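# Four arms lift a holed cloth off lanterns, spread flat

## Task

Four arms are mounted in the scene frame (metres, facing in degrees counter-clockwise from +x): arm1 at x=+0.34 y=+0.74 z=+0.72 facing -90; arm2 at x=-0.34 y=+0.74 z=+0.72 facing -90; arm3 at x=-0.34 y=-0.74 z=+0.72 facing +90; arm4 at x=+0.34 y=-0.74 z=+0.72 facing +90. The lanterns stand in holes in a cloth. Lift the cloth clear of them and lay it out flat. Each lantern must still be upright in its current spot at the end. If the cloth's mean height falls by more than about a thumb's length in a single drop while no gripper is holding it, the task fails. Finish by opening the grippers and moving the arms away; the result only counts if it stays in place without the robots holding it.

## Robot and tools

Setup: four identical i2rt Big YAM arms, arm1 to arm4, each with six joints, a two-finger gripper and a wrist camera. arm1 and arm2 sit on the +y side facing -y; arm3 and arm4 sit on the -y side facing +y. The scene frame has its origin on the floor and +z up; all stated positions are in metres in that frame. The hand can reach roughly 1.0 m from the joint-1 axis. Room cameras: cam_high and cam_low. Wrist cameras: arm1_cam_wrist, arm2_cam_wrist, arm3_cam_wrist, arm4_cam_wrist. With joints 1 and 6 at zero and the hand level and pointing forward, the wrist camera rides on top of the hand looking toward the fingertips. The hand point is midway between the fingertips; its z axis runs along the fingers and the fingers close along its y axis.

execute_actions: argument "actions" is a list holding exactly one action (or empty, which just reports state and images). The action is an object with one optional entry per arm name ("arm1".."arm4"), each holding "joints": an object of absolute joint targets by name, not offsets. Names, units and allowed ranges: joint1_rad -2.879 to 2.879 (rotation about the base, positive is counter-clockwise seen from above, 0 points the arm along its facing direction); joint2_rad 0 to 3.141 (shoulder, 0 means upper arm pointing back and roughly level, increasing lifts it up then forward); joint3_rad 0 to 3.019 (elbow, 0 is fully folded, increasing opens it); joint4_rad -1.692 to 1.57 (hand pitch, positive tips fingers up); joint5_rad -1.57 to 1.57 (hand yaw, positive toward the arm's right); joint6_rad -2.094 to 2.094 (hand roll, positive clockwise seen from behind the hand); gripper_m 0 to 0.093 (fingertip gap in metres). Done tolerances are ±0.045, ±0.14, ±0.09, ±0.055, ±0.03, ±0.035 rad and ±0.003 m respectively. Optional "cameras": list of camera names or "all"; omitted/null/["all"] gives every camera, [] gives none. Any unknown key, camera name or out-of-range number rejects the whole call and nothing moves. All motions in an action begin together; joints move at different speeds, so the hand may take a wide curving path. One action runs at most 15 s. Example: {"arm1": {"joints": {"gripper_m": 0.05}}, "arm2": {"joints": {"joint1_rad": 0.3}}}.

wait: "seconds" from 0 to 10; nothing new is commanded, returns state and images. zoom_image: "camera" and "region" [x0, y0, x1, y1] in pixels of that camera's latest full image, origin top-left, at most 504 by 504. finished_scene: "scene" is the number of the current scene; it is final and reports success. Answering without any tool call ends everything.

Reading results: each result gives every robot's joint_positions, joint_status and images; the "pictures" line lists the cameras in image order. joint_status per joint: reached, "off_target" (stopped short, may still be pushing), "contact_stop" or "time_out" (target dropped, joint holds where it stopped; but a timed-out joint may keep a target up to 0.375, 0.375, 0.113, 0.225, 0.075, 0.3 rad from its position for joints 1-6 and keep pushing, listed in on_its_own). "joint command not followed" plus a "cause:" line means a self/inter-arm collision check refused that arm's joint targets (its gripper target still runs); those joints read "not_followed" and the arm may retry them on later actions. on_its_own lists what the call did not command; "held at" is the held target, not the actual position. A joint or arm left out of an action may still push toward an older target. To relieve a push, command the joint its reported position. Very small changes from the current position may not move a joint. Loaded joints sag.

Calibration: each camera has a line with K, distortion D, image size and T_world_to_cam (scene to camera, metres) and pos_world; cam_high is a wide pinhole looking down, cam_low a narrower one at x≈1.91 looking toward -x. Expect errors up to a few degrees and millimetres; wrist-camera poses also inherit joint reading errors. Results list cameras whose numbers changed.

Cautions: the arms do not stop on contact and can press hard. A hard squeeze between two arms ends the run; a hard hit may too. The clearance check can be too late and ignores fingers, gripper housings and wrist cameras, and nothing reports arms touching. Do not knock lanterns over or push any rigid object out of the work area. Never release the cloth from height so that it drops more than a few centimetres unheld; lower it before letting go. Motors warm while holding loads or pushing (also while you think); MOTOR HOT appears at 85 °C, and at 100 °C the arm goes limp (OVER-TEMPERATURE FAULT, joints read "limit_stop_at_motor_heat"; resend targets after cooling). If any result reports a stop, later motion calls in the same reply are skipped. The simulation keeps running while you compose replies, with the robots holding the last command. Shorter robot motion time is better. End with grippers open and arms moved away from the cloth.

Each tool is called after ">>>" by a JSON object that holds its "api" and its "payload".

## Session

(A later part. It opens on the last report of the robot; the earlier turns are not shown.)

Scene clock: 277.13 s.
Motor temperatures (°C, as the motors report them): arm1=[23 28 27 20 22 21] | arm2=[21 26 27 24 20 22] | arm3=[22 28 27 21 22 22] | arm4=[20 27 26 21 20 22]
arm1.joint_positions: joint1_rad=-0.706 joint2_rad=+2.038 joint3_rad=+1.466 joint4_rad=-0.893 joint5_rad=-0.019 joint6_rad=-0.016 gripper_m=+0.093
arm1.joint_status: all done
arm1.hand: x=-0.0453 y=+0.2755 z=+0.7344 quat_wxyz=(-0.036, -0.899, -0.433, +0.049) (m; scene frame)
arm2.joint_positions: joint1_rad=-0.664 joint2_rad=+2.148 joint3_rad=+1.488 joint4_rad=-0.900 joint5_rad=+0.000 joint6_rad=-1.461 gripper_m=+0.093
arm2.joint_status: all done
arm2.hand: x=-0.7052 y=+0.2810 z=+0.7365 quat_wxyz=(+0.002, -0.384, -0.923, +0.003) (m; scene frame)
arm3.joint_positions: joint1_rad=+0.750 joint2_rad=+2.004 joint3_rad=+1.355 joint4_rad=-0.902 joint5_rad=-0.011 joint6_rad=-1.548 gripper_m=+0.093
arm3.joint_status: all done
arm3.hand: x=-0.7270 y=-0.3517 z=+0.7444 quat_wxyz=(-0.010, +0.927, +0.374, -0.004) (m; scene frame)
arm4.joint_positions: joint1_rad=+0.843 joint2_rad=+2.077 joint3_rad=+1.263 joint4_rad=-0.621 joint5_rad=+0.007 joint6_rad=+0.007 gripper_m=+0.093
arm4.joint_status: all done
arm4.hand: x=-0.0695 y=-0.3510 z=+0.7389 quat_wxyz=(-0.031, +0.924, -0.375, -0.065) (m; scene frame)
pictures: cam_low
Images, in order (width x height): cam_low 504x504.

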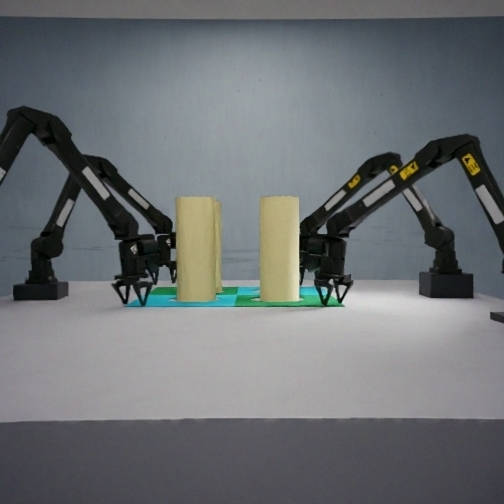

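>>> {"api": "zoom_image", "payload": {"camera": "cam_low", "region": [280, 250, 380, 320]}}

>>> {"api": "zoom_image", "payload": {"camera": "cam_low", "region": [100, 250, 200, 320]}}

Region (280, 250, 380, 320) of cam_low's 504x504 image, scaled by 5.040, with more detail than that image has; it fills the top 353 rows of this view, and the rest is white.

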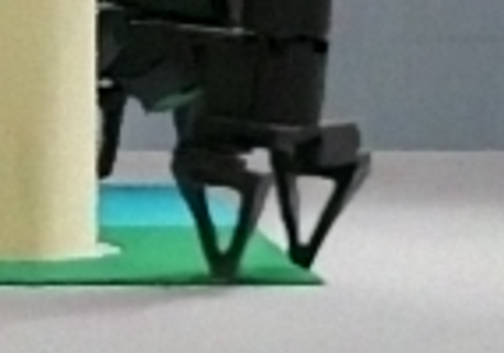

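Region (100, 250, 200, 320) of cam_low's 504x504 image, scaled by 5.040, with more detail than that image has; it fills the top 353 rows of this view, and the rest is white.

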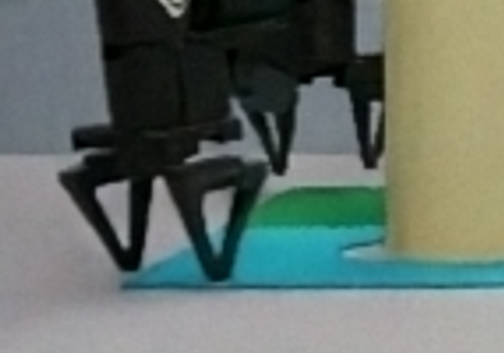

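>>> {"api": "execute_actions", "payload": {"actions": [{"arm1": {"joints": {"joint2_rad": 2.06}}, "arm2": {"joints": {"joint2_rad": 2.17}}, "arm3": {"joints": {"joint2_rad": 2.05}}, "arm4": {"joints": {"joint2_rad": 2.113, "joint4_rad": -0.595}}}], "cameras": ["cam_low"]}}

Scene clock: 282.90 s.
Motor temperatures (°C, as the motors report them): arm1=[23 28 27 20 22 21] | arm2=[21 26 27 24 20 22] | arm3=[22 28 27 21 22 22] | arm4=[20 27 26 21 20 22]
arm1.joint_positions: joint1_rad=-0.706 joint2_rad=+2.040 joint3_rad=+1.466 joint4_rad=-0.893 joint5_rad=-0.018 joint6_rad=-0.016 gripper_m=+0.093
arm1.joint_status: all done
arm1.hand: x=-0.0453 y=+0.2757 z=+0.7329 quat_wxyz=(-0.035, -0.900, -0.433, +0.049) (m; scene frame)
arm2.joint_positions: joint1_rad=-0.664 joint2_rad=+2.158 joint3_rad=+1.488 joint4_rad=-0.900 joint5_rad=+0.000 joint6_rad=-1.461 gripper_m=+0.093
arm2.joint_status: all done
arm2.hand: x=-0.7038 y=+0.2827 z=+0.7307 quat_wxyz=(+0.000, -0.384, -0.923, -0.002) (m; scene frame)
arm3.joint_positions: joint1_rad=+0.750 joint2_rad=+2.035 joint3_rad=+1.355 joint4_rad=-0.896 joint5_rad=-0.011 joint6_rad=-1.549 gripper_m=+0.093
arm3.joint_status: all done
arm3.hand: x=-0.7242 y=-0.3543 z=+0.7281 quat_wxyz=(+0.002, +0.928, +0.374, +0.001) (m; scene frame)
arm4.joint_positions: joint1_rad=+0.843 joint2_rad=+2.079 joint3_rad=+1.263 joint4_rad=-0.613 joint5_rad=+0.007 joint6_rad=+0.007 gripper_m=+0.093
arm4.joint_status: all done
arm4.hand: x=-0.0705 y=-0.3500 z=+0.7382 quat_wxyz=(-0.032, +0.924, -0.375, -0.068) (m; scene frame)
pictures: cam_low
Images, in order (width x height): cam_low 504x504.

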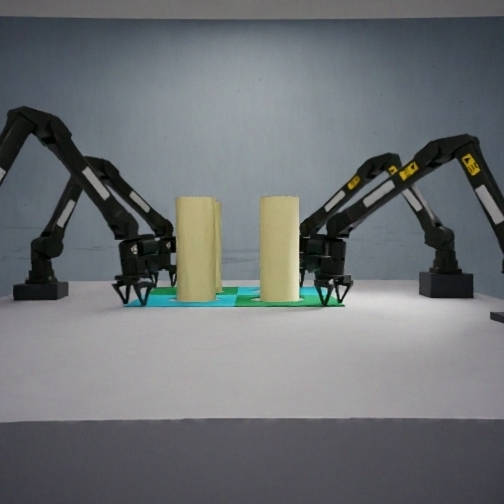

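>>> {"api": "zoom_image", "payload": {"camera": "cam_low", "region": [100, 250, 200, 320]}}

Region (100, 250, 200, 320) of cam_low's 504x504 image, scaled by 5.040, with more detail than that image has; it fills the top 353 rows of this view, and the rest is white.

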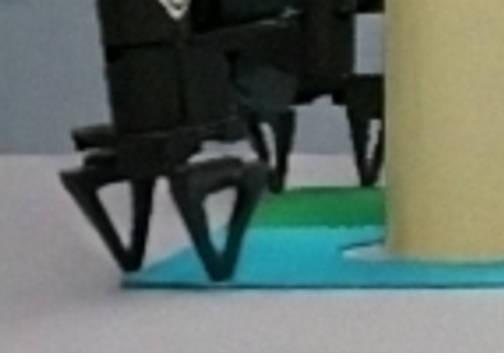

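>>> {"api": "execute_actions", "payload": {"actions": [], "cameras": ["arm3_cam_wrist", "arm2_cam_wrist"]}}

Scene clock: 295.10 s.
Motor temperatures (°C, as the motors report them): arm1=[23 28 27 20 22 21] | arm2=[21 26 27 24 20 22] | arm3=[22 28 27 21 22 22] | arm4=[20 27 25 21 20 22]
arm1.joint_positions: joint1_rad=-0.706 joint2_rad=+2.040 joint3_rad=+1.466 joint4_rad=-0.893 joint5_rad=-0.018 joint6_rad=-0.016 gripper_m=+0.093
arm1.joint_status: all done
arm1.hand: x=-0.0453 y=+0.2757 z=+0.7329 quat_wxyz=(-0.035, -0.900, -0.433, +0.049) (m; scene frame)
arm2.joint_positions: joint1_rad=-0.664 joint2_rad=+2.158 joint3_rad=+1.488 joint4_rad=-0.900 joint5_rad=+0.000 joint6_rad=-1.461 gripper_m=+0.093
arm2.joint_status: all done
arm2.hand: x=-0.7038 y=+0.2827 z=+0.7307 quat_wxyz=(+0.000, -0.384, -0.923, -0.002) (m; scene frame)
arm3.joint_positions: joint1_rad=+0.750 joint2_rad=+2.035 joint3_rad=+1.355 joint4_rad=-0.896 joint5_rad=-0.011 joint6_rad=-1.549 gripper_m=+0.093
arm3.joint_status: all done
arm3.hand: x=-0.7242 y=-0.3543 z=+0.7281 quat_wxyz=(+0.002, +0.928, +0.374, +0.001) (m; scene frame)
arm4.joint_positions: joint1_rad=+0.843 joint2_rad=+2.079 joint3_rad=+1.263 joint4_rad=-0.613 joint5_rad=+0.007 joint6_rad=+0.007 gripper_m=+0.093
arm4.joint_status: all done
arm4.hand: x=-0.0705 y=-0.3500 z=+0.7382 quat_wxyz=(-0.032, +0.924, -0.375, -0.068) (m; scene frame)
pictures: arm2_cam_wrist, arm3_cam_wrist
camera_calibration (this result's frames):
arm2_cam_wrist: T_world_to_cam=[[-0.712619, -0.701504, -0.00812574, -0.2903], [-0.568993, 0.571155, 0.591633, -0.989792], [-0.410392, 0.426232, -0.806167, 0.301553], [0, 0, 0, 1]] pos_world=[-0.646303, 0.233146, 0.826336]
arm3_cam_wrist: T_world_to_cam=[[-0.695391, 0.718587, -0.00802142, -0.241849], [0.581511, 0.569229, 0.581226, 0.207879], [0.422227, 0.399515, -0.813703, 1.16476], [0, 0, 0, 1]] pos_world=[-0.780856, -0.409879, 0.825002]
Images, in order (width x height): arm2_cam_wrist 616x616, arm3_cam_wrist 616x616.

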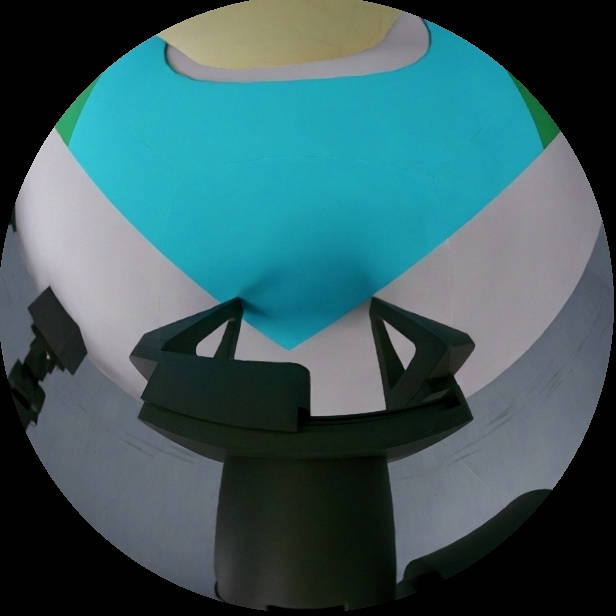

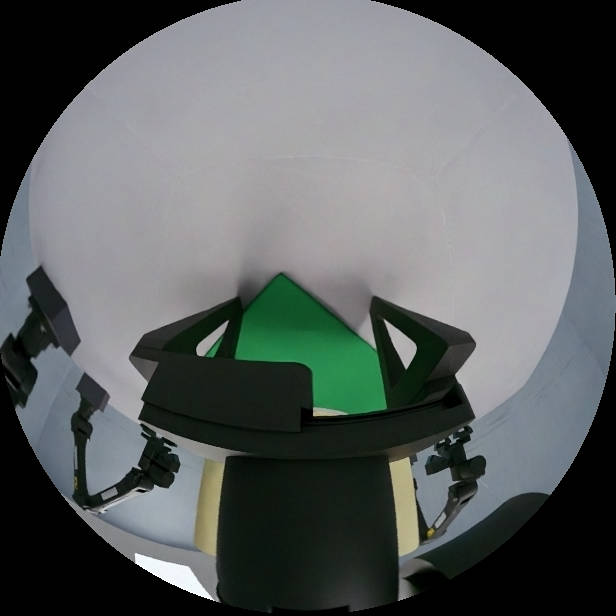

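>>> {"api": "execute_actions", "payload": {"actions": [{"arm1": {"joints": {"gripper_m": 0.0}}, "arm2": {"joints": {"gripper_m": 0.0}}, "arm3": {"joints": {"gripper_m": 0.0}}, "arm4": {"joints": {"gripper_m": 0.0}}}], "cameras": ["arm1_cam_wrist", "arm2_cam_wrist", "arm3_cam_wrist", "arm4_cam_wrist"]}}

Scene clock: 298.33 s.
Motor temperatures (°C, as the motors report them): arm1=[23 28 27 20 22 21] | arm2=[21 26 27 24 20 22] | arm3=[22 28 27 21 22 22] | arm4=[20 27 25 21 20 22]
arm1.joint_positions: joint1_rad=-0.709 joint2_rad=+2.040 joint3_rad=+1.466 joint4_rad=-0.893 joint5_rad=-0.016 joint6_rad=-0.016 gripper_m=+0.001
arm1.joint_status: all done
arm1.hand: x=-0.0472 y=+0.2772 z=+0.7329 quat_wxyz=(-0.034, -0.900, -0.431, +0.049) (m; scene frame)
arm2.joint_positions: joint1_rad=-0.664 joint2_rad=+2.158 joint3_rad=+1.488 joint4_rad=-0.900 joint5_rad=-0.001 joint6_rad=-1.461 gripper_m=+0.002
arm2.joint_status: all done
arm2.hand: x=-0.7038 y=+0.2824 z=+0.7309 quat_wxyz=(+0.000, -0.384, -0.923, -0.001) (m; scene frame)
arm3.joint_positions: joint1_rad=+0.750 joint2_rad=+2.035 joint3_rad=+1.355 joint4_rad=-0.896 joint5_rad=-0.011 joint6_rad=-1.549 gripper_m=+0.002
arm3.joint_status: all done
arm3.hand: x=-0.7242 y=-0.3543 z=+0.7281 quat_wxyz=(+0.002, +0.928, +0.374, +0.001) (m; scene frame)
arm4.joint_positions: joint1_rad=+0.843 joint2_rad=+2.079 joint3_rad=+1.263 joint4_rad=-0.602 joint5_rad=+0.005 joint6_rad=+0.007 gripper_m=+0.001
arm4.joint_status: all done
arm4.hand: x=-0.0728 y=-0.3485 z=+0.7386 quat_wxyz=(-0.033, +0.924, -0.374, -0.073) (m; scene frame)
pictures: arm1_cam_wrist, arm2_cam_wrist, arm3_cam_wrist, arm4_cam_wrist
camera_calibration (this result's frames):
arm1_cam_wrist: T_world_to_cam=[[-0.780304, 0.624893, -0.0251869, -0.189019], [0.539123, 0.692524, 0.479329, -0.51451], [0.316972, 0.360444, -0.877274, 0.68851], [0, 0, 0, 1]] pos_world=[-0.0883464, 0.226258, 0.845871]
arm2_cam_wrist: T_world_to_cam=[[-0.712617, -0.701513, -0.00749997, -0.290901], [-0.569236, 0.571931, 0.590648, -0.989416], [-0.410058, 0.425175, -0.806895, 0.302921], [0, 0, 0, 1]] pos_world=[-0.646297, 0.233013, 0.82664]
arm3_cam_wrist: T_world_to_cam=[[-0.695391, 0.718587, -0.00802142, -0.241849], [0.581511, 0.569229, 0.581226, 0.207879], [0.422227, 0.399515, -0.813703, 1.16476], [0, 0, 0, 1]] pos_world=[-0.780856, -0.409879, 0.825002]
arm4_cam_wrist: T_world_to_cam=[[0.69174, 0.722092, 0.0088724, 0.293961], [0.640496, -0.619155, 0.454326, -0.502199], [0.333559, -0.308593, -0.890791, 0.69527], [0, 0, 0, 1]] pos_world=[-0.113601, -0.308651, 0.844895]
Images, in order (width x height): arm1_cam_wrist 616x616, arm2_cam_wrist 616x616, arm3_cam_wrist 616x616, arm4_cam_wrist 616x616.

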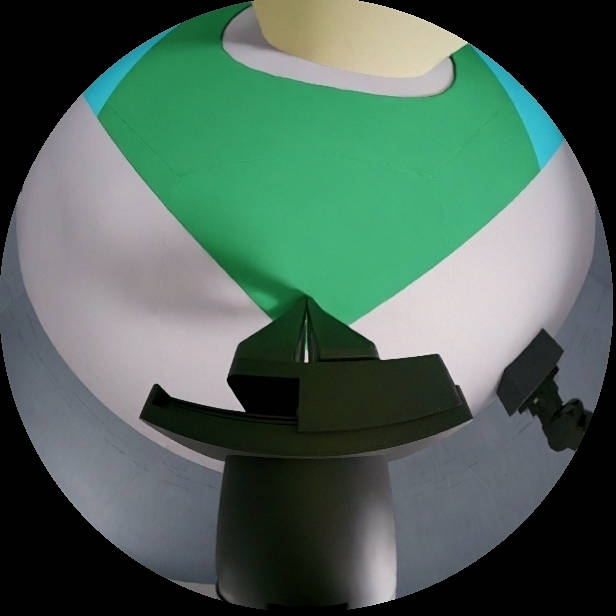

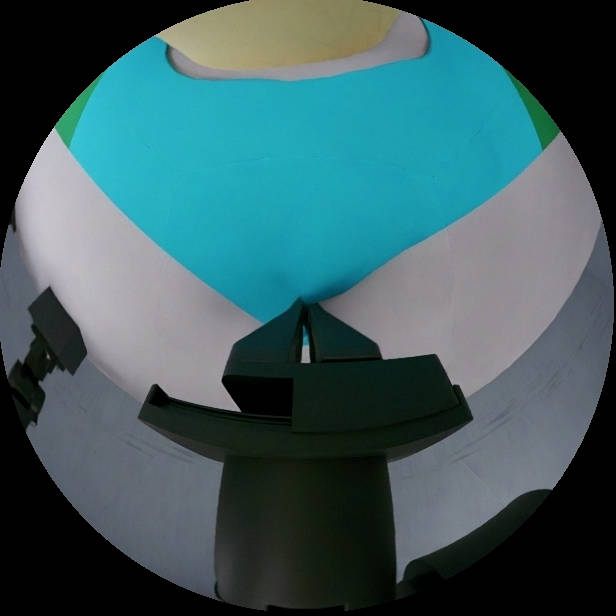

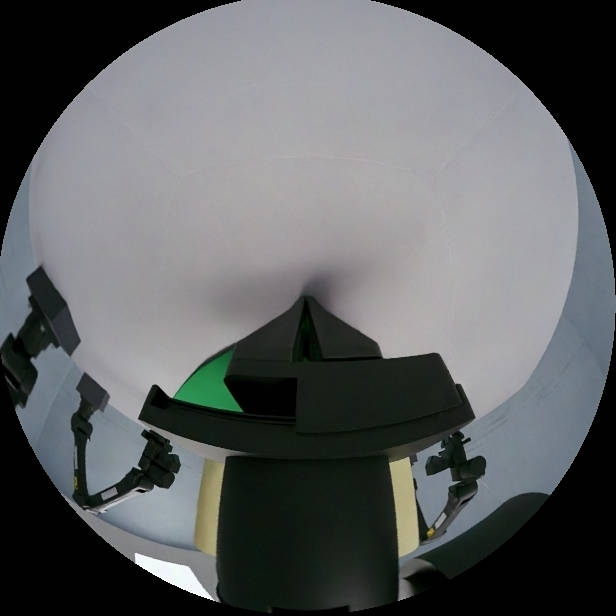

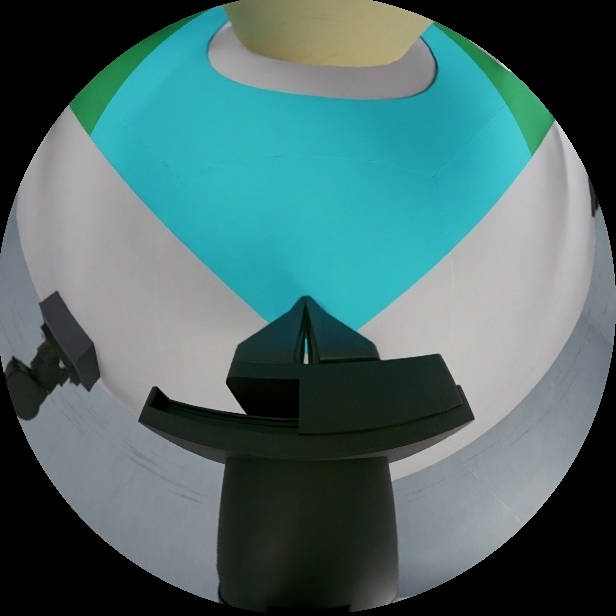

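>>> {"api": "execute_actions", "payload": {"actions": [{"arm1": {"joints": {"joint2_rad": 1.97}}, "arm2": {"joints": {"joint2_rad": 2.09}}, "arm3": {"joints": {"joint2_rad": 1.96}}, "arm4": {"joints": {"joint2_rad": 2.0}}}], "cameras": ["cam_high", "cam_low"]}}

Scene clock: 302.70 s.
Motor temperatures (°C, as the motors report them): arm1=[23 28 27 20 22 21] | arm2=[21 26 27 24 20 22] | arm3=[22 28 27 21 22 22] | arm4=[20 27 26 21 20 22]
arm1.joint_positions: joint1_rad=-0.709 joint2_rad=+1.980 joint3_rad=+1.466 joint4_rad=-0.893 joint5_rad=-0.016 joint6_rad=-0.016 gripper_m=+0.001
arm1.joint_status: all done
arm1.hand: x=-0.0519 y=+0.2718 z=+0.7681 quat_wxyz=(-0.046, -0.898, -0.430, +0.076) (m; scene frame)
arm2.joint_positions: joint1_rad=-0.664 joint2_rad=+2.099 joint3_rad=+1.488 joint4_rad=-0.900 joint5_rad=-0.001 joint6_rad=-1.461 gripper_m=+0.002
arm2.joint_status: all done
arm2.hand: x=-0.7107 y=+0.2737 z=+0.7643 quat_wxyz=(+0.008, -0.384, -0.923, +0.027) (m; scene frame)
arm3.joint_positions: joint1_rad=+0.750 joint2_rad=+1.983 joint3_rad=+1.355 joint4_rad=-0.896 joint5_rad=-0.011 joint6_rad=-1.549 gripper_m=+0.002
arm3.joint_status: all done
arm3.hand: x=-0.7304 y=-0.3485 z=+0.7554 quat_wxyz=(-0.022, +0.927, +0.374, -0.009) (m; scene frame)
arm4.joint_positions: joint1_rad=+0.843 joint2_rad=+1.986 joint3_rad=+1.257 joint4_rad=-0.602 joint5_rad=+0.005 joint6_rad=+0.007 gripper_m=+0.001
arm4.joint_status: all done
arm4.hand: x=-0.0838 y=-0.3382 z=+0.7877 quat_wxyz=(-0.049, +0.920, -0.373, -0.113) (m; scene frame)
pictures: cam_high, cam_low
Images, in order (width x height): cam_high 504x504, cam_low 504x504.

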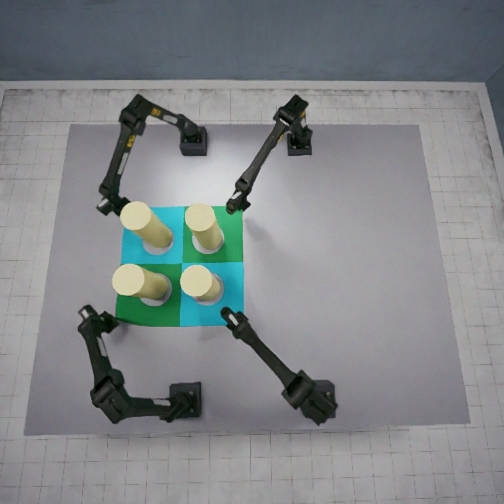

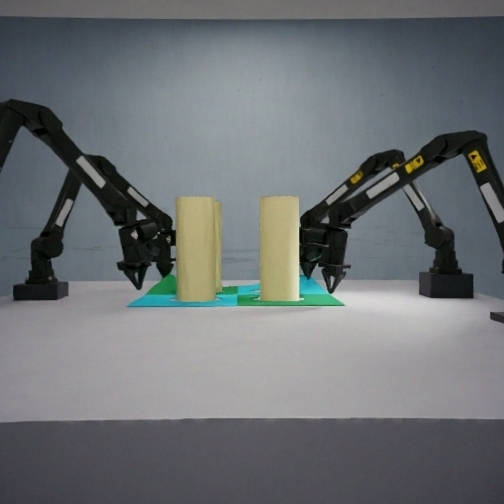

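>>> {"api": "zoom_image", "payload": {"camera": "cam_low", "region": [100, 230, 370, 320]}}

Region (100, 230, 370, 320) of cam_low's 504x504 image, scaled by 1.867, with more detail than that image has.

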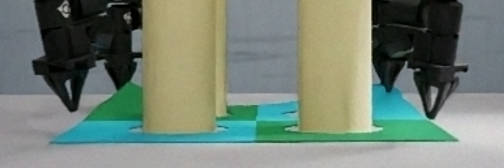

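>>> {"api": "execute_actions", "payload": {"actions": [{"arm1": {"joints": {"joint2_rad": 2.07, "gripper_m": 0.093}}, "arm4": {"joints": {"joint2_rad": 2.155, "joint3_rad": 1.36, "joint4_rad": -0.655, "gripper_m": 0.093}}}], "cameras": ["arm1_cam_wrist", "arm4_cam_wrist"]}}

Scene clock: 316.07 s.
Motor temperatures (°C, as the motors report them): arm1=[23 29 28 20 22 21] | arm2=[21 27 27 24 20 22] | arm3=[22 28 28 21 22 22] | arm4=[20 27 26 21 20 22]
arm1.joint_positions: joint1_rad=-0.707 joint2_rad=+2.046 joint3_rad=+1.471 joint4_rad=-0.888 joint5_rad=-0.013 joint6_rad=-0.017 gripper_m=+0.093
arm1.joint_status: all done
arm1.hand: x=-0.0482 y=+0.2750 z=+0.7315 quat_wxyz=(-0.033, -0.900, -0.432, +0.052) (m; scene frame)
arm2.joint_positions: joint1_rad=-0.664 joint2_rad=+2.099 joint3_rad=+1.488 joint4_rad=-0.900 joint5_rad=-0.001 joint6_rad=-1.461 gripper_m=+0.002
arm2.joint_status: not commanded
arm2.hand: x=-0.7107 y=+0.2737 z=+0.7643 quat_wxyz=(+0.008, -0.384, -0.923, +0.027) (m; scene frame)
arm3.joint_positions: joint1_rad=+0.750 joint2_rad=+1.983 joint3_rad=+1.355 joint4_rad=-0.896 joint5_rad=-0.011 joint6_rad=-1.549 gripper_m=+0.002
arm3.joint_status: not commanded
arm3.hand: x=-0.7304 y=-0.3485 z=+0.7554 quat_wxyz=(-0.022, +0.927, +0.374, -0.009) (m; scene frame)
arm4.joint_positions: joint1_rad=+0.843 joint2_rad=+2.123 joint3_rad=+1.351 joint4_rad=-0.647 joint5_rad=+0.006 joint6_rad=+0.007 gripper_m=+0.093
arm4.joint_status: all done
arm4.hand: x=-0.0905 y=-0.3317 z=+0.7392 quat_wxyz=(-0.033, +0.924, -0.374, -0.072) (m; scene frame)
pictures: arm1_cam_wrist, arm4_cam_wrist
camera_calibration (this result's frames):
arm1_cam_wrist: T_world_to_cam=[[-0.781844, 0.623088, -0.0219683, -0.190401], [0.539868, 0.694205, 0.476049, -0.509739], [0.311871, 0.360336, -0.879144, 0.689623], [0, 0, 0, 1]] pos_world=[-0.0887455, 0.224003, 0.844756]
arm4_cam_wrist: T_world_to_cam=[[0.690994, 0.722795, 0.00975253, 0.293609], [0.640212, -0.618198, 0.456026, -0.481675], [0.335642, -0.308867, -0.889913, 0.706345], [0, 0, 0, 1]] pos_world=[-0.131587, -0.291822, 0.845378]
Images, in order (width x height): arm1_cam_wrist 616x616, arm4_cam_wrist 616x616.

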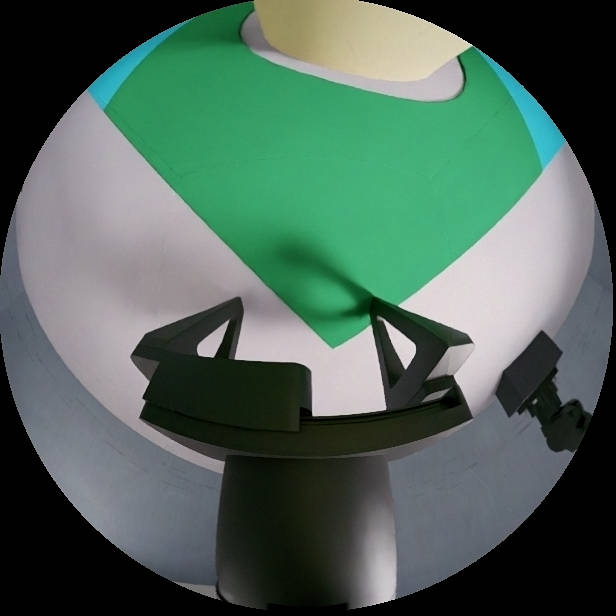

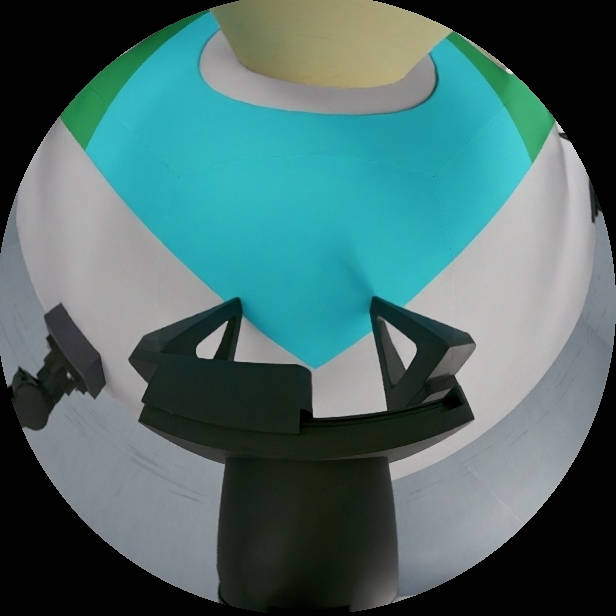

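>>> {"api": "execute_actions", "payload": {"actions": [{"arm1": {"joints": {"gripper_m": 0.0}}, "arm4": {"joints": {"joint3_rad": 1.322}}}], "cameras": ["arm1_cam_wrist"]}}

Scene clock: 326.63 s.
Motor temperatures (°C, as the motors report them): arm1=[23 28 27 20 22 21] | arm2=[21 27 27 24 20 22] | arm3=[22 29 28 21 22 22] | arm4=[20 27 26 21 20 22]
arm1.joint_positions: joint1_rad=-0.717 joint2_rad=+2.046 joint3_rad=+1.471 joint4_rad=-0.888 joint5_rad=-0.013 joint6_rad=-0.017 gripper_m=+0.001
arm1.joint_status: all done
arm1.hand: x=-0.0526 y=+0.2786 z=+0.7315 quat_wxyz=(-0.033, -0.902, -0.428, +0.052) (m; scene frame)
arm2.joint_positions: joint1_rad=-0.664 joint2_rad=+2.099 joint3_rad=+1.488 joint4_rad=-0.900 joint5_rad=-0.001 joint6_rad=-1.461 gripper_m=+0.002
arm2.joint_status: not commanded
arm2.hand: x=-0.7107 y=+0.2737 z=+0.7643 quat_wxyz=(+0.008, -0.384, -0.923, +0.027) (m; scene frame)
arm3.joint_positions: joint1_rad=+0.750 joint2_rad=+1.983 joint3_rad=+1.355 joint4_rad=-0.896 joint5_rad=-0.011 joint6_rad=-1.549 gripper_m=+0.002
arm3.joint_status: not commanded
arm3.hand: x=-0.7304 y=-0.3485 z=+0.7554 quat_wxyz=(-0.022, +0.927, +0.374, -0.009) (m; scene frame)
arm4.joint_positions: joint1_rad=+0.843 joint2_rad=+2.123 joint3_rad=+1.349 joint4_rad=-0.647 joint5_rad=+0.006 joint6_rad=+0.007 gripper_m=+0.093
arm4.joint_status: all done
arm4.hand: x=-0.0898 y=-0.3324 z=+0.7386 quat_wxyz=(-0.033, +0.924, -0.374, -0.071) (m; scene frame)
pictures: arm1_cam_wrist
camera_calibration (this result's frames):
arm1_cam_wrist: T_world_to_cam=[[-0.775886, 0.630472, -0.0224763, -0.197451], [0.546233, 0.68919, 0.476074, -0.508178], [0.315642, 0.357102, -0.879118, 0.690733], [0, 0, 0, 1]] pos_world=[-0.0936404, 0.228056, 0.844728]
Images, in order (width x height): arm1_cam_wrist 616x616.

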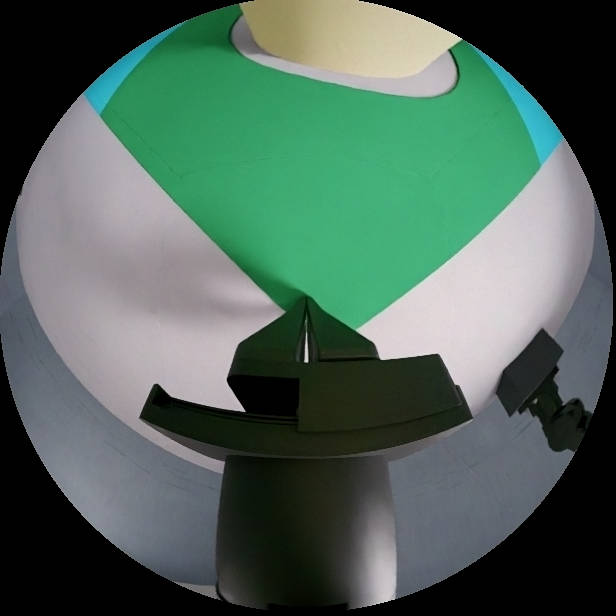

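>>> {"api": "execute_actions", "payload": {"actions": [{"arm4": {"joints": {"gripper_m": 0.0}}}], "cameras": ["arm4_cam_wrist"]}}

Scene clock: 329.57 s.
Motor temperatures (°C, as the motors report them): arm1=[23 28 27 20 22 21] | arm2=[21 27 27 24 20 22] | arm3=[22 29 28 21 22 22] | arm4=[20 27 26 21 20 22]
arm1.joint_positions: joint1_rad=-0.717 joint2_rad=+2.046 joint3_rad=+1.471 joint4_rad=-0.888 joint5_rad=-0.013 joint6_rad=-0.017 gripper_m=+0.001
arm1.joint_status: not commanded
arm1.hand: x=-0.0526 y=+0.2786 z=+0.7315 quat_wxyz=(-0.033, -0.902, -0.428, +0.052) (m; scene frame)
arm2.joint_positions: joint1_rad=-0.664 joint2_rad=+2.099 joint3_rad=+1.488 joint4_rad=-0.900 joint5_rad=-0.001 joint6_rad=-1.461 gripper_m=+0.002
arm2.joint_status: not commanded
arm2.hand: x=-0.7107 y=+0.2737 z=+0.7643 quat_wxyz=(+0.008, -0.384, -0.923, +0.027) (m; scene frame)
arm3.joint_positions: joint1_rad=+0.750 joint2_rad=+1.983 joint3_rad=+1.355 joint4_rad=-0.896 joint5_rad=-0.011 joint6_rad=-1.549 gripper_m=+0.002
arm3.joint_status: not commanded
arm3.hand: x=-0.7304 y=-0.3485 z=+0.7554 quat_wxyz=(-0.022, +0.927, +0.374, -0.009) (m; scene frame)
arm4.joint_positions: joint1_rad=+0.844 joint2_rad=+2.122 joint3_rad=+1.346 joint4_rad=-0.647 joint5_rad=+0.003 joint6_rad=+0.007 gripper_m=+0.001
arm4.joint_status: all done
arm4.hand: x=-0.0895 y=-0.3335 z=+0.7386 quat_wxyz=(-0.032, +0.924, -0.374, -0.071) (m; scene frame)
pictures: arm4_cam_wrist
camera_calibration (this result's frames):
arm4_cam_wrist: T_world_to_cam=[[0.69046, 0.723332, 0.00749764, 0.296024], [0.640365, -0.616019, 0.458753, -0.484462], [0.336449, -0.311949, -0.888532, 0.702957], [0, 0, 0, 1]] pos_world=[-0.13067, -0.293274, 0.844629]
Images, in order (width x height): arm4_cam_wrist 616x616.

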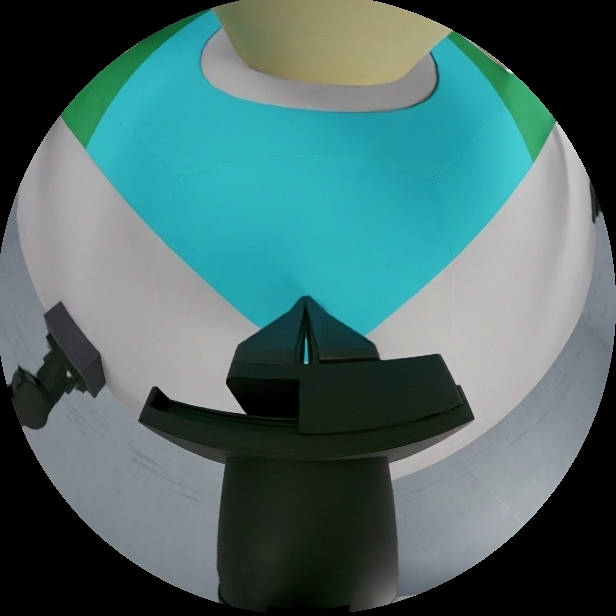

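>>> {"api": "execute_actions", "payload": {"actions": [{"arm1": {"joints": {"joint2_rad": 1.97}}, "arm4": {"joints": {"joint2_rad": 2.05, "joint3_rad": 1.346}}}], "cameras": ["cam_high", "cam_low"]}}

Scene clock: 332.53 s.
Motor temperatures (°C, as the motors report them): arm1=[23 28 27 20 22 21] | arm2=[21 27 27 24 20 22] | arm3=[22 29 28 21 22 22] | arm4=[20 27 26 21 20 22]
arm1.joint_positions: joint1_rad=-0.717 joint2_rad=+1.980 joint3_rad=+1.467 joint4_rad=-0.888 joint5_rad=-0.013 joint6_rad=-0.017 gripper_m=+0.001
arm1.joint_status: all done
arm1.hand: x=-0.0569 y=+0.2738 z=+0.7689 quat_wxyz=(-0.046, -0.900, -0.427, +0.080) (m; scene frame)
arm2.joint_positions: joint1_rad=-0.664 joint2_rad=+2.099 joint3_rad=+1.488 joint4_rad=-0.900 joint5_rad=-0.001 joint6_rad=-1.461 gripper_m=+0.002
arm2.joint_status: not commanded
arm2.hand: x=-0.7107 y=+0.2737 z=+0.7643 quat_wxyz=(+0.008, -0.384, -0.923, +0.027) (m; scene frame)
arm3.joint_positions: joint1_rad=+0.750 joint2_rad=+1.983 joint3_rad=+1.355 joint4_rad=-0.896 joint5_rad=-0.011 joint6_rad=-1.549 gripper_m=+0.002
arm3.joint_status: not commanded
arm3.hand: x=-0.7304 y=-0.3485 z=+0.7554 quat_wxyz=(-0.022, +0.927, +0.374, -0.009) (m; scene frame)
arm4.joint_positions: joint1_rad=+0.844 joint2_rad=+2.037 joint3_rad=+1.346 joint4_rad=-0.650 joint5_rad=+0.003 joint6_rad=+0.007 gripper_m=+0.001
arm4.joint_status: all done
arm4.hand: x=-0.1012 y=-0.3226 z=+0.7874 quat_wxyz=(-0.047, +0.921, -0.372, -0.109) (m; scene frame)
pictures: cam_high, cam_low
Images, in order (width x height): cam_high 504x504, cam_low 504x504.

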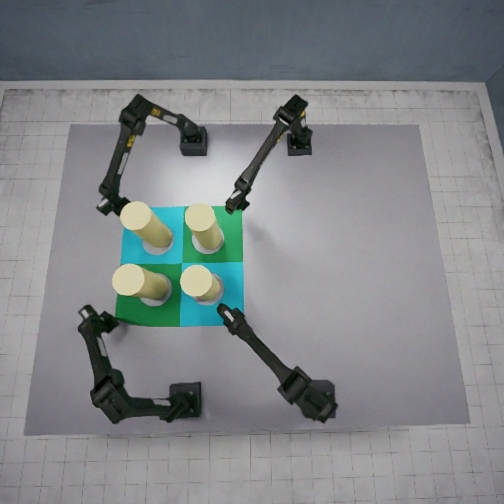

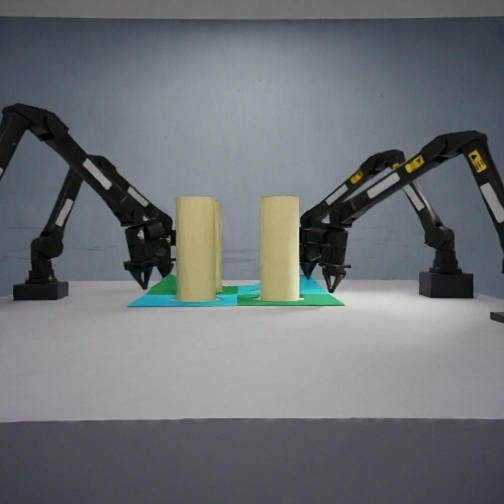

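>>> {"api": "zoom_image", "payload": {"camera": "cam_low", "region": [110, 240, 360, 320]}}

Region (110, 240, 360, 320) of cam_low's 504x504 image, scaled by 2.016, with more detail than that image has; it fills the top 161 rows of this view, and the rest is white.

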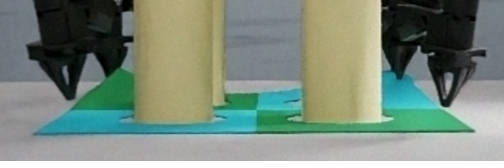

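>>> {"api": "execute_actions", "payload": {"actions": [{"arm1": {"joints": {"joint1_rad": -0.76, "joint3_rad": 1.585, "joint4_rad": -1.03, "gripper_m": 0.093}}, "arm4": {"joints": {"joint3_rad": 1.46, "joint4_rad": -0.835, "gripper_m": 0.093}}}], "cameras": []}}

Scene clock: 360.00 s.
Motor temperatures (°C, as the motors report them): arm1=[23 29 28 20 22 21] | arm2=[21 27 27 24 20 22] | arm3=[22 29 28 21 22 22] | arm4=[20 28 26 21 20 22]
arm1.joint_positions: joint1_rad=-0.764 joint2_rad=+1.980 joint3_rad=+1.541 joint4_rad=-1.021 joint5_rad=-0.014 joint6_rad=-0.017 gripper_m=+0.093
arm1.joint_status: all done
arm1.hand: x=-0.0769 y=+0.2942 z=+0.7916 quat_wxyz=(-0.033, -0.911, -0.407, +0.053) (m; scene frame)
arm2.joint_positions: joint1_rad=-0.664 joint2_rad=+2.099 joint3_rad=+1.488 joint4_rad=-0.900 joint5_rad=-0.001 joint6_rad=-1.461 gripper_m=+0.002
arm2.joint_status: not commanded
arm2.hand: x=-0.7107 y=+0.2737 z=+0.7643 quat_wxyz=(+0.008, -0.384, -0.923, +0.027) (m; scene frame)
arm3.joint_positions: joint1_rad=+0.750 joint2_rad=+1.983 joint3_rad=+1.355 joint4_rad=-0.896 joint5_rad=-0.011 joint6_rad=-1.549 gripper_m=+0.002
arm3.joint_status: not commanded
arm3.hand: x=-0.7304 y=-0.3485 z=+0.7554 quat_wxyz=(-0.022, +0.927, +0.374, -0.009) (m; scene frame)
arm4.joint_positions: joint1_rad=+0.844 joint2_rad=+2.040 joint3_rad=+1.429 joint4_rad=-0.827 joint5_rad=+0.003 joint6_rad=+0.007 gripper_m=+0.093
arm4.joint_status: all done
arm4.hand: x=-0.0978 y=-0.3259 z=+0.8062 quat_wxyz=(-0.029, +0.925, -0.374, -0.064) (m; scene frame)
pictures: none
No camera images: the call's "cameras" was empty. Leave "cameras" out to get every camera's image.

>>> {"api": "execute_actions", "payload": {"actions": [{"arm1": {"joints": {"joint2_rad": 2.11}}, "arm4": {"joints": {"joint2_rad": 2.19}}}], "cameras": ["arm1_cam_wrist", "arm4_cam_wrist"]}}

Scene clock: 366.87 s.
Motor temperatures (°C, as the motors report them): arm1=[23 29 29 20 22 21] | arm2=[21 28 27 24 20 22] | arm3=[22 29 28 21 22 22] | arm4=[20 28 27 21 20 22]
arm1.joint_positions: joint1_rad=-0.759 joint2_rad=+2.098 joint3_rad=+1.563 joint4_rad=-1.024 joint5_rad=-0.014 joint6_rad=-0.016 gripper_m=+0.093
arm1.joint_status: all done
arm1.hand: x=-0.0716 y=+0.2953 z=+0.7305 quat_wxyz=(-0.014, -0.912, -0.409, +0.008) (m; scene frame)
arm2.joint_positions: joint1_rad=-0.664 joint2_rad=+2.099 joint3_rad=+1.488 joint4_rad=-0.900 joint5_rad=-0.001 joint6_rad=-1.461 gripper_m=+0.002
arm2.joint_status: not commanded
arm2.hand: x=-0.7107 y=+0.2737 z=+0.7643 quat_wxyz=(+0.008, -0.384, -0.923, +0.027) (m; scene frame)
arm3.joint_positions: joint1_rad=+0.750 joint2_rad=+1.983 joint3_rad=+1.355 joint4_rad=-0.896 joint5_rad=-0.011 joint6_rad=-1.549 gripper_m=+0.002
arm3.joint_status: not commanded
arm3.hand: x=-0.7304 y=-0.3485 z=+0.7554 quat_wxyz=(-0.022, +0.927, +0.374, -0.009) (m; scene frame)
arm4.joint_positions: joint1_rad=+0.846 joint2_rad=+2.170 joint3_rad=+1.452 joint4_rad=-0.832 joint5_rad=+0.007 joint6_rad=+0.005 gripper_m=+0.093
arm4.joint_status: all done
arm4.hand: x=-0.0881 y=-0.3358 z=+0.7394 quat_wxyz=(-0.010, +0.928, -0.373, -0.011) (m; scene frame)
pictures: arm1_cam_wrist, arm4_cam_wrist
camera_calibration (this result's frames):
arm1_cam_wrist: T_world_to_cam=[[-0.747019, 0.664295, -0.0259773, -0.228119], [0.54035, 0.629474, 0.558376, -0.55167], [0.387279, 0.403081, -0.829181, 0.644957], [0, 0, 0, 1]] pos_world=[-0.122092, 0.238831, 0.8369]
arm4_cam_wrist: T_world_to_cam=[[0.687634, 0.725967, 0.011419, 0.294438], [0.593245, -0.570848, 0.567621, -0.556577], [0.418593, -0.383541, -0.823211, 0.637369], [0, 0, 0, 1]] pos_world=[-0.139077, -0.287016, 0.837251]
Images, in order (width x height): arm1_cam_wrist 616x616, arm4_cam_wrist 616x616.

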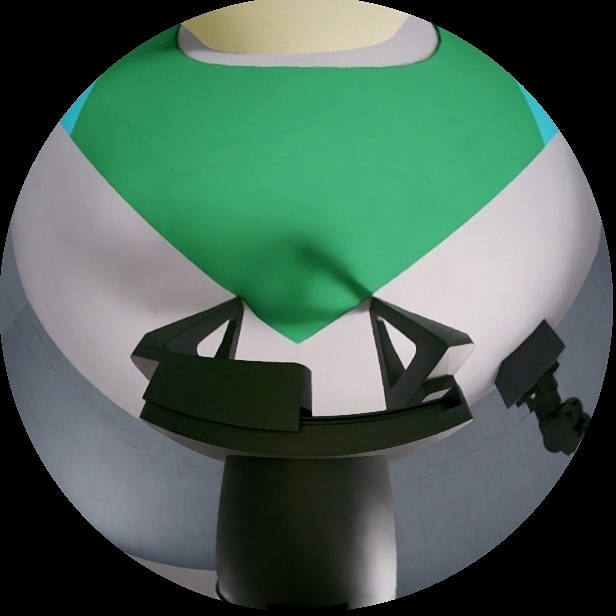

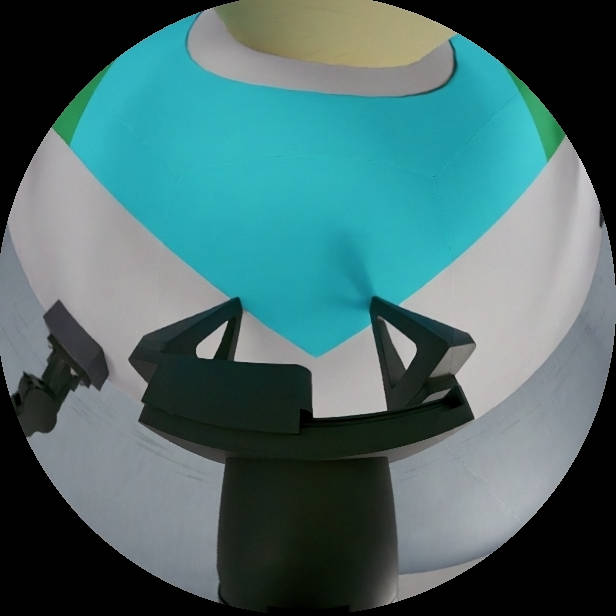

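>>> {"api": "execute_actions", "payload": {"actions": [{"arm1": {"joints": {"gripper_m": 0.0}}, "arm4": {"joints": {"gripper_m": 0.0}}}], "cameras": ["arm1_cam_wrist", "arm4_cam_wrist"]}}

Scene clock: 369.40 s.
Motor temperatures (°C, as the motors report them): arm1=[23 29 29 20 22 21] | arm2=[21 28 27 24 20 22] | arm3=[22 29 28 21 22 22] | arm4=[20 28 27 21 20 22]
arm1.joint_positions: joint1_rad=-0.759 joint2_rad=+2.098 joint3_rad=+1.563 joint4_rad=-1.024 joint5_rad=-0.015 joint6_rad=-0.016 gripper_m=+0.003
arm1.joint_status: gripper_m off_target (ended at +0.003, target +0.000)
arm1.hand: x=-0.0716 y=+0.2952 z=+0.7305 quat_wxyz=(-0.014, -0.912, -0.409, +0.008) (m; scene frame)
arm2.joint_positions: joint1_rad=-0.664 joint2_rad=+2.099 joint3_rad=+1.488 joint4_rad=-0.900 joint5_rad=-0.001 joint6_rad=-1.461 gripper_m=+0.002
arm2.joint_status: not commanded
arm2.hand: x=-0.7107 y=+0.2737 z=+0.7643 quat_wxyz=(+0.008, -0.384, -0.923, +0.027) (m; scene frame)
arm3.joint_positions: joint1_rad=+0.750 joint2_rad=+1.983 joint3_rad=+1.355 joint4_rad=-0.896 joint5_rad=-0.011 joint6_rad=-1.549 gripper_m=+0.002
arm3.joint_status: not commanded
arm3.hand: x=-0.7304 y=-0.3485 z=+0.7554 quat_wxyz=(-0.022, +0.927, +0.374, -0.009) (m; scene frame)
arm4.joint_positions: joint1_rad=+0.846 joint2_rad=+2.170 joint3_rad=+1.452 joint4_rad=-0.832 joint5_rad=+0.005 joint6_rad=+0.005 gripper_m=+0.001
arm4.joint_status: all done
arm4.hand: x=-0.0884 y=-0.3361 z=+0.7394 quat_wxyz=(-0.009, +0.928, -0.373, -0.012) (m; scene frame)
pictures: arm1_cam_wrist, arm4_cam_wrist
camera_calibration (this result's frames):
arm1_cam_wrist: T_world_to_cam=[[-0.747018, 0.664281, -0.0263585, -0.227771], [0.540187, 0.629624, 0.558365, -0.551717], [0.387508, 0.40287, -0.829176, 0.645033], [0, 0, 0, 1]] pos_world=[-0.122073, 0.238813, 0.836902]
arm4_cam_wrist: T_world_to_cam=[[0.687597, 0.72604, 0.00874992, 0.296891], [0.594331, -0.569703, 0.567634, -0.556106], [0.41711, -0.385104, -0.823234, 0.636731], [0, 0, 0, 1]] pos_world=[-0.139217, -0.287163, 0.837246]
Images, in order (width x height): arm1_cam_wrist 616x616, arm4_cam_wrist 616x616.

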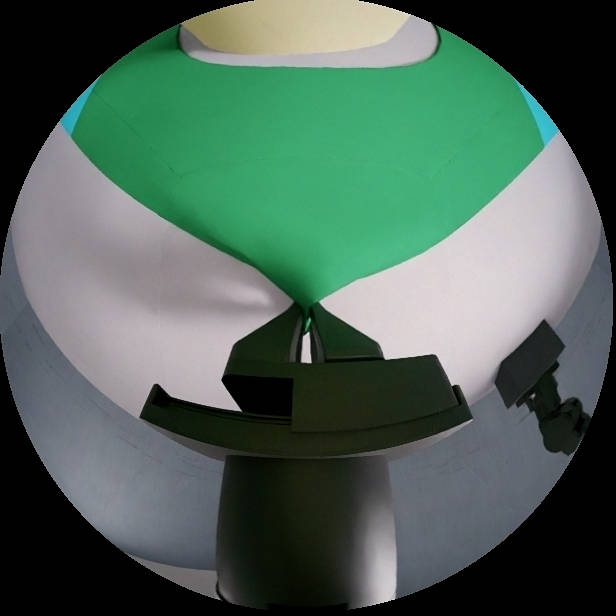

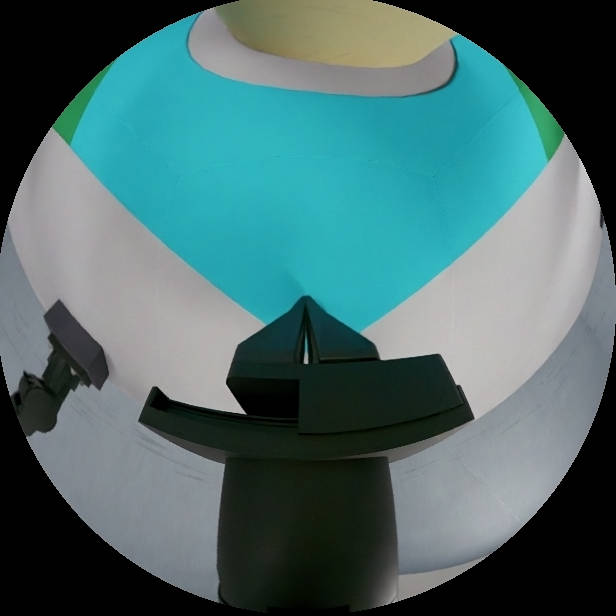

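>>> {"api": "execute_actions", "payload": {"actions": [], "cameras": ["cam_low", "cam_high"]}}

Scene clock: 372.93 s.
Motor temperatures (°C, as the motors report them): arm1=[23 29 29 20 22 21] | arm2=[21 28 27 24 20 22] | arm3=[22 30 28 21 22 22] | arm4=[20 28 27 21 20 22]
arm1.joint_positions: joint1_rad=-0.759 joint2_rad=+2.098 joint3_rad=+1.563 joint4_rad=-1.024 joint5_rad=-0.015 joint6_rad=-0.016 gripper_m=+0.003
arm1.joint_status: gripper_m off_target (ended at +0.003, target +0.000)
arm1.hand: x=-0.0716 y=+0.2952 z=+0.7305 quat_wxyz=(-0.014, -0.912, -0.409, +0.008) (m; scene frame)
arm2.joint_positions: joint1_rad=-0.664 joint2_rad=+2.099 joint3_rad=+1.488 joint4_rad=-0.900 joint5_rad=-0.001 joint6_rad=-1.461 gripper_m=+0.002
arm2.joint_status: not commanded
arm2.hand: x=-0.7107 y=+0.2737 z=+0.7643 quat_wxyz=(+0.008, -0.384, -0.923, +0.027) (m; scene frame)
arm3.joint_positions: joint1_rad=+0.750 joint2_rad=+1.983 joint3_rad=+1.355 joint4_rad=-0.896 joint5_rad=-0.011 joint6_rad=-1.549 gripper_m=+0.002
arm3.joint_status: not commanded
arm3.hand: x=-0.7304 y=-0.3485 z=+0.7554 quat_wxyz=(-0.022, +0.927, +0.374, -0.009) (m; scene frame)
arm4.joint_positions: joint1_rad=+0.846 joint2_rad=+2.170 joint3_rad=+1.452 joint4_rad=-0.832 joint5_rad=+0.005 joint6_rad=+0.005 gripper_m=+0.001
arm4.joint_status: all done
arm4.hand: x=-0.0884 y=-0.3361 z=+0.7394 quat_wxyz=(-0.009, +0.928, -0.373, -0.012) (m; scene frame)
pictures: cam_high, cam_low
Images, in order (width x height): cam_high 504x504, cam_low 504x504.

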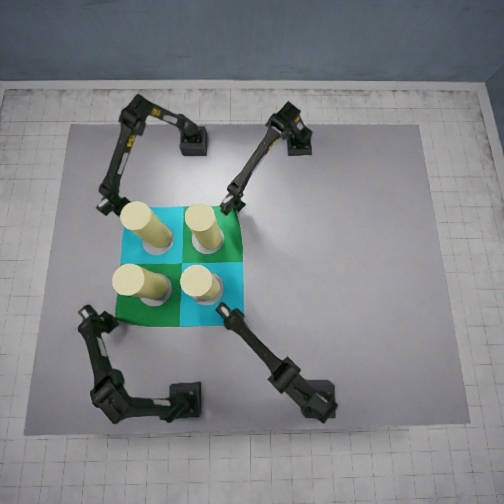

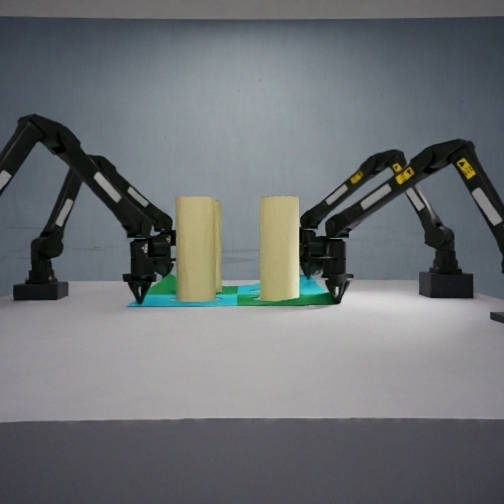

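>>> {"api": "zoom_image", "payload": {"camera": "cam_low", "region": [110, 255, 190, 315]}}

Region (110, 255, 190, 315) of cam_low's 504x504 image, scaled by 6.300, with more detail than that image has; it fills the top 378 rows of this view, and the rest is white.

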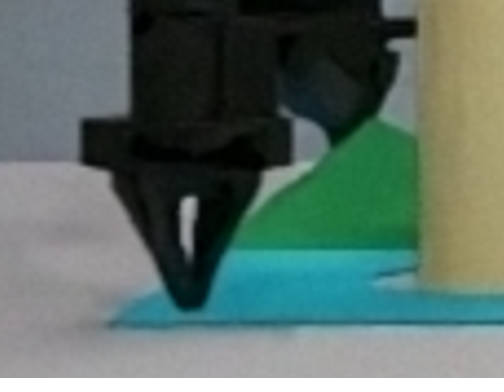

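>>> {"api": "execute_actions", "payload": {"actions": [{"arm4": {"joints": {"gripper_m": 0.093, "joint2_rad": 2.1}}}], "cameras": []}}

>>> {"api": "execute_actions", "payload": {"actions": [{"arm4": {"joints": {"joint2_rad": 2.23}}}], "cameras": ["arm4_cam_wrist", "cam_low"]}}

Scene clock: 378.43 s.
Motor temperatures (°C, as the motors report them): arm1=[23 29 29 20 22 21] | arm2=[21 28 27 24 20 22] | arm3=[22 30 28 21 22 22] | arm4=[20 28 27 21 20 22]
arm1.joint_positions: joint1_rad=-0.759 joint2_rad=+2.098 joint3_rad=+1.563 joint4_rad=-1.024 joint5_rad=-0.015 joint6_rad=-0.016 gripper_m=+0.003
arm1.joint_status: not commanded
arm1.hand: x=-0.0716 y=+0.2952 z=+0.7305 quat_wxyz=(-0.014, -0.912, -0.409, +0.008) (m; scene frame)
arm2.joint_positions: joint1_rad=-0.664 joint2_rad=+2.099 joint3_rad=+1.488 joint4_rad=-0.900 joint5_rad=-0.001 joint6_rad=-1.461 gripper_m=+0.002
arm2.joint_status: not commanded
arm2.hand: x=-0.7107 y=+0.2737 z=+0.7643 quat_wxyz=(+0.008, -0.384, -0.923, +0.027) (m; scene frame)
arm3.joint_positions: joint1_rad=+0.750 joint2_rad=+1.983 joint3_rad=+1.355 joint4_rad=-0.896 joint5_rad=-0.011 joint6_rad=-1.549 gripper_m=+0.002
arm3.joint_status: not commanded
arm3.hand: x=-0.7304 y=-0.3485 z=+0.7554 quat_wxyz=(-0.022, +0.927, +0.374, -0.009) (m; scene frame)
arm4.joint_positions: joint1_rad=+0.846 joint2_rad=+2.086 joint3_rad=+1.452 joint4_rad=-0.832 joint5_rad=+0.005 joint6_rad=+0.005 gripper_m=+0.093
arm4.joint_status: all done
arm4.hand: x=-0.1004 y=-0.3250 z=+0.7877 quat_wxyz=(-0.024, +0.926, -0.372, -0.051) (m; scene frame)
pictures: none
No camera images: the call's "cameras" was empty. Leave "cameras" out to get every camera's image.

Scene clock: 379.40 s.
Motor temperatures (°C, as the motors report them): arm1=[23 29 29 20 22 21] | arm2=[21 28 27 24 20 22] | arm3=[22 30 28 21 22 22] | arm4=[20 28 27 21 20 22]
arm1.joint_positions: joint1_rad=-0.759 joint2_rad=+2.098 joint3_rad=+1.563 joint4_rad=-1.024 joint5_rad=-0.015 joint6_rad=-0.016 gripper_m=+0.003
arm1.joint_status: not commanded
arm1.hand: x=-0.0716 y=+0.2952 z=+0.7305 quat_wxyz=(-0.014, -0.912, -0.409, +0.008) (m; scene frame)
arm2.joint_positions: joint1_rad=-0.664 joint2_rad=+2.099 joint3_rad=+1.488 joint4_rad=-0.900 joint5_rad=-0.001 joint6_rad=-1.461 gripper_m=+0.002
arm2.joint_status: not commanded
arm2.hand: x=-0.7107 y=+0.2737 z=+0.7643 quat_wxyz=(+0.008, -0.384, -0.923, +0.027) (m; scene frame)
arm3.joint_positions: joint1_rad=+0.750 joint2_rad=+1.983 joint3_rad=+1.355 joint4_rad=-0.896 joint5_rad=-0.011 joint6_rad=-1.549 gripper_m=+0.002
arm3.joint_status: not commanded
arm3.hand: x=-0.7304 y=-0.3485 z=+0.7554 quat_wxyz=(-0.022, +0.927, +0.374, -0.009) (m; scene frame)
arm4.joint_positions: joint1_rad=+0.846 joint2_rad=+2.180 joint3_rad=+1.467 joint4_rad=-0.833 joint5_rad=+0.007 joint6_rad=+0.004 gripper_m=+0.093
arm4.joint_status: all done
arm4.hand: x=-0.0917 y=-0.3325 z=+0.7383 quat_wxyz=(-0.011, +0.928, -0.372, -0.013) (m; scene frame)
pictures: arm4_cam_wrist, cam_low
camera_calibration (this result's frames):
arm4_cam_wrist: T_world_to_cam=[[0.686816, 0.726753, 0.0106976, 0.295293], [0.59592, -0.571477, 0.564175, -0.549352], [0.416129, -0.381109, -0.825586, 0.641577], [0, 0, 0, 1]] pos_world=[-0.142421, -0.284036, 0.836449]
Images, in order (width x height): arm4_cam_wrist 616x616, cam_low 504x504.

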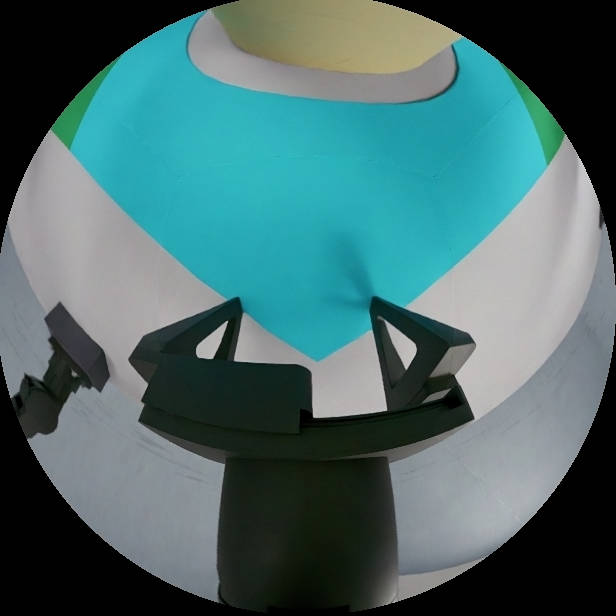

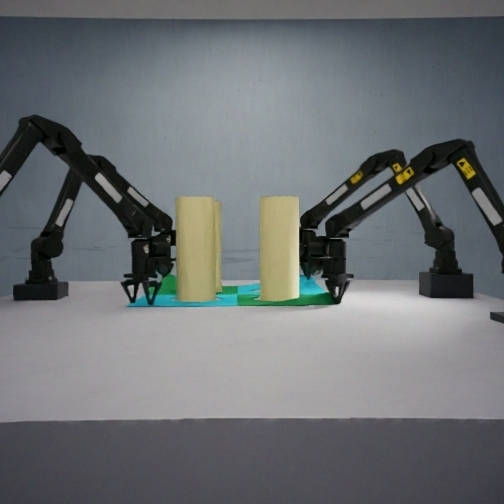

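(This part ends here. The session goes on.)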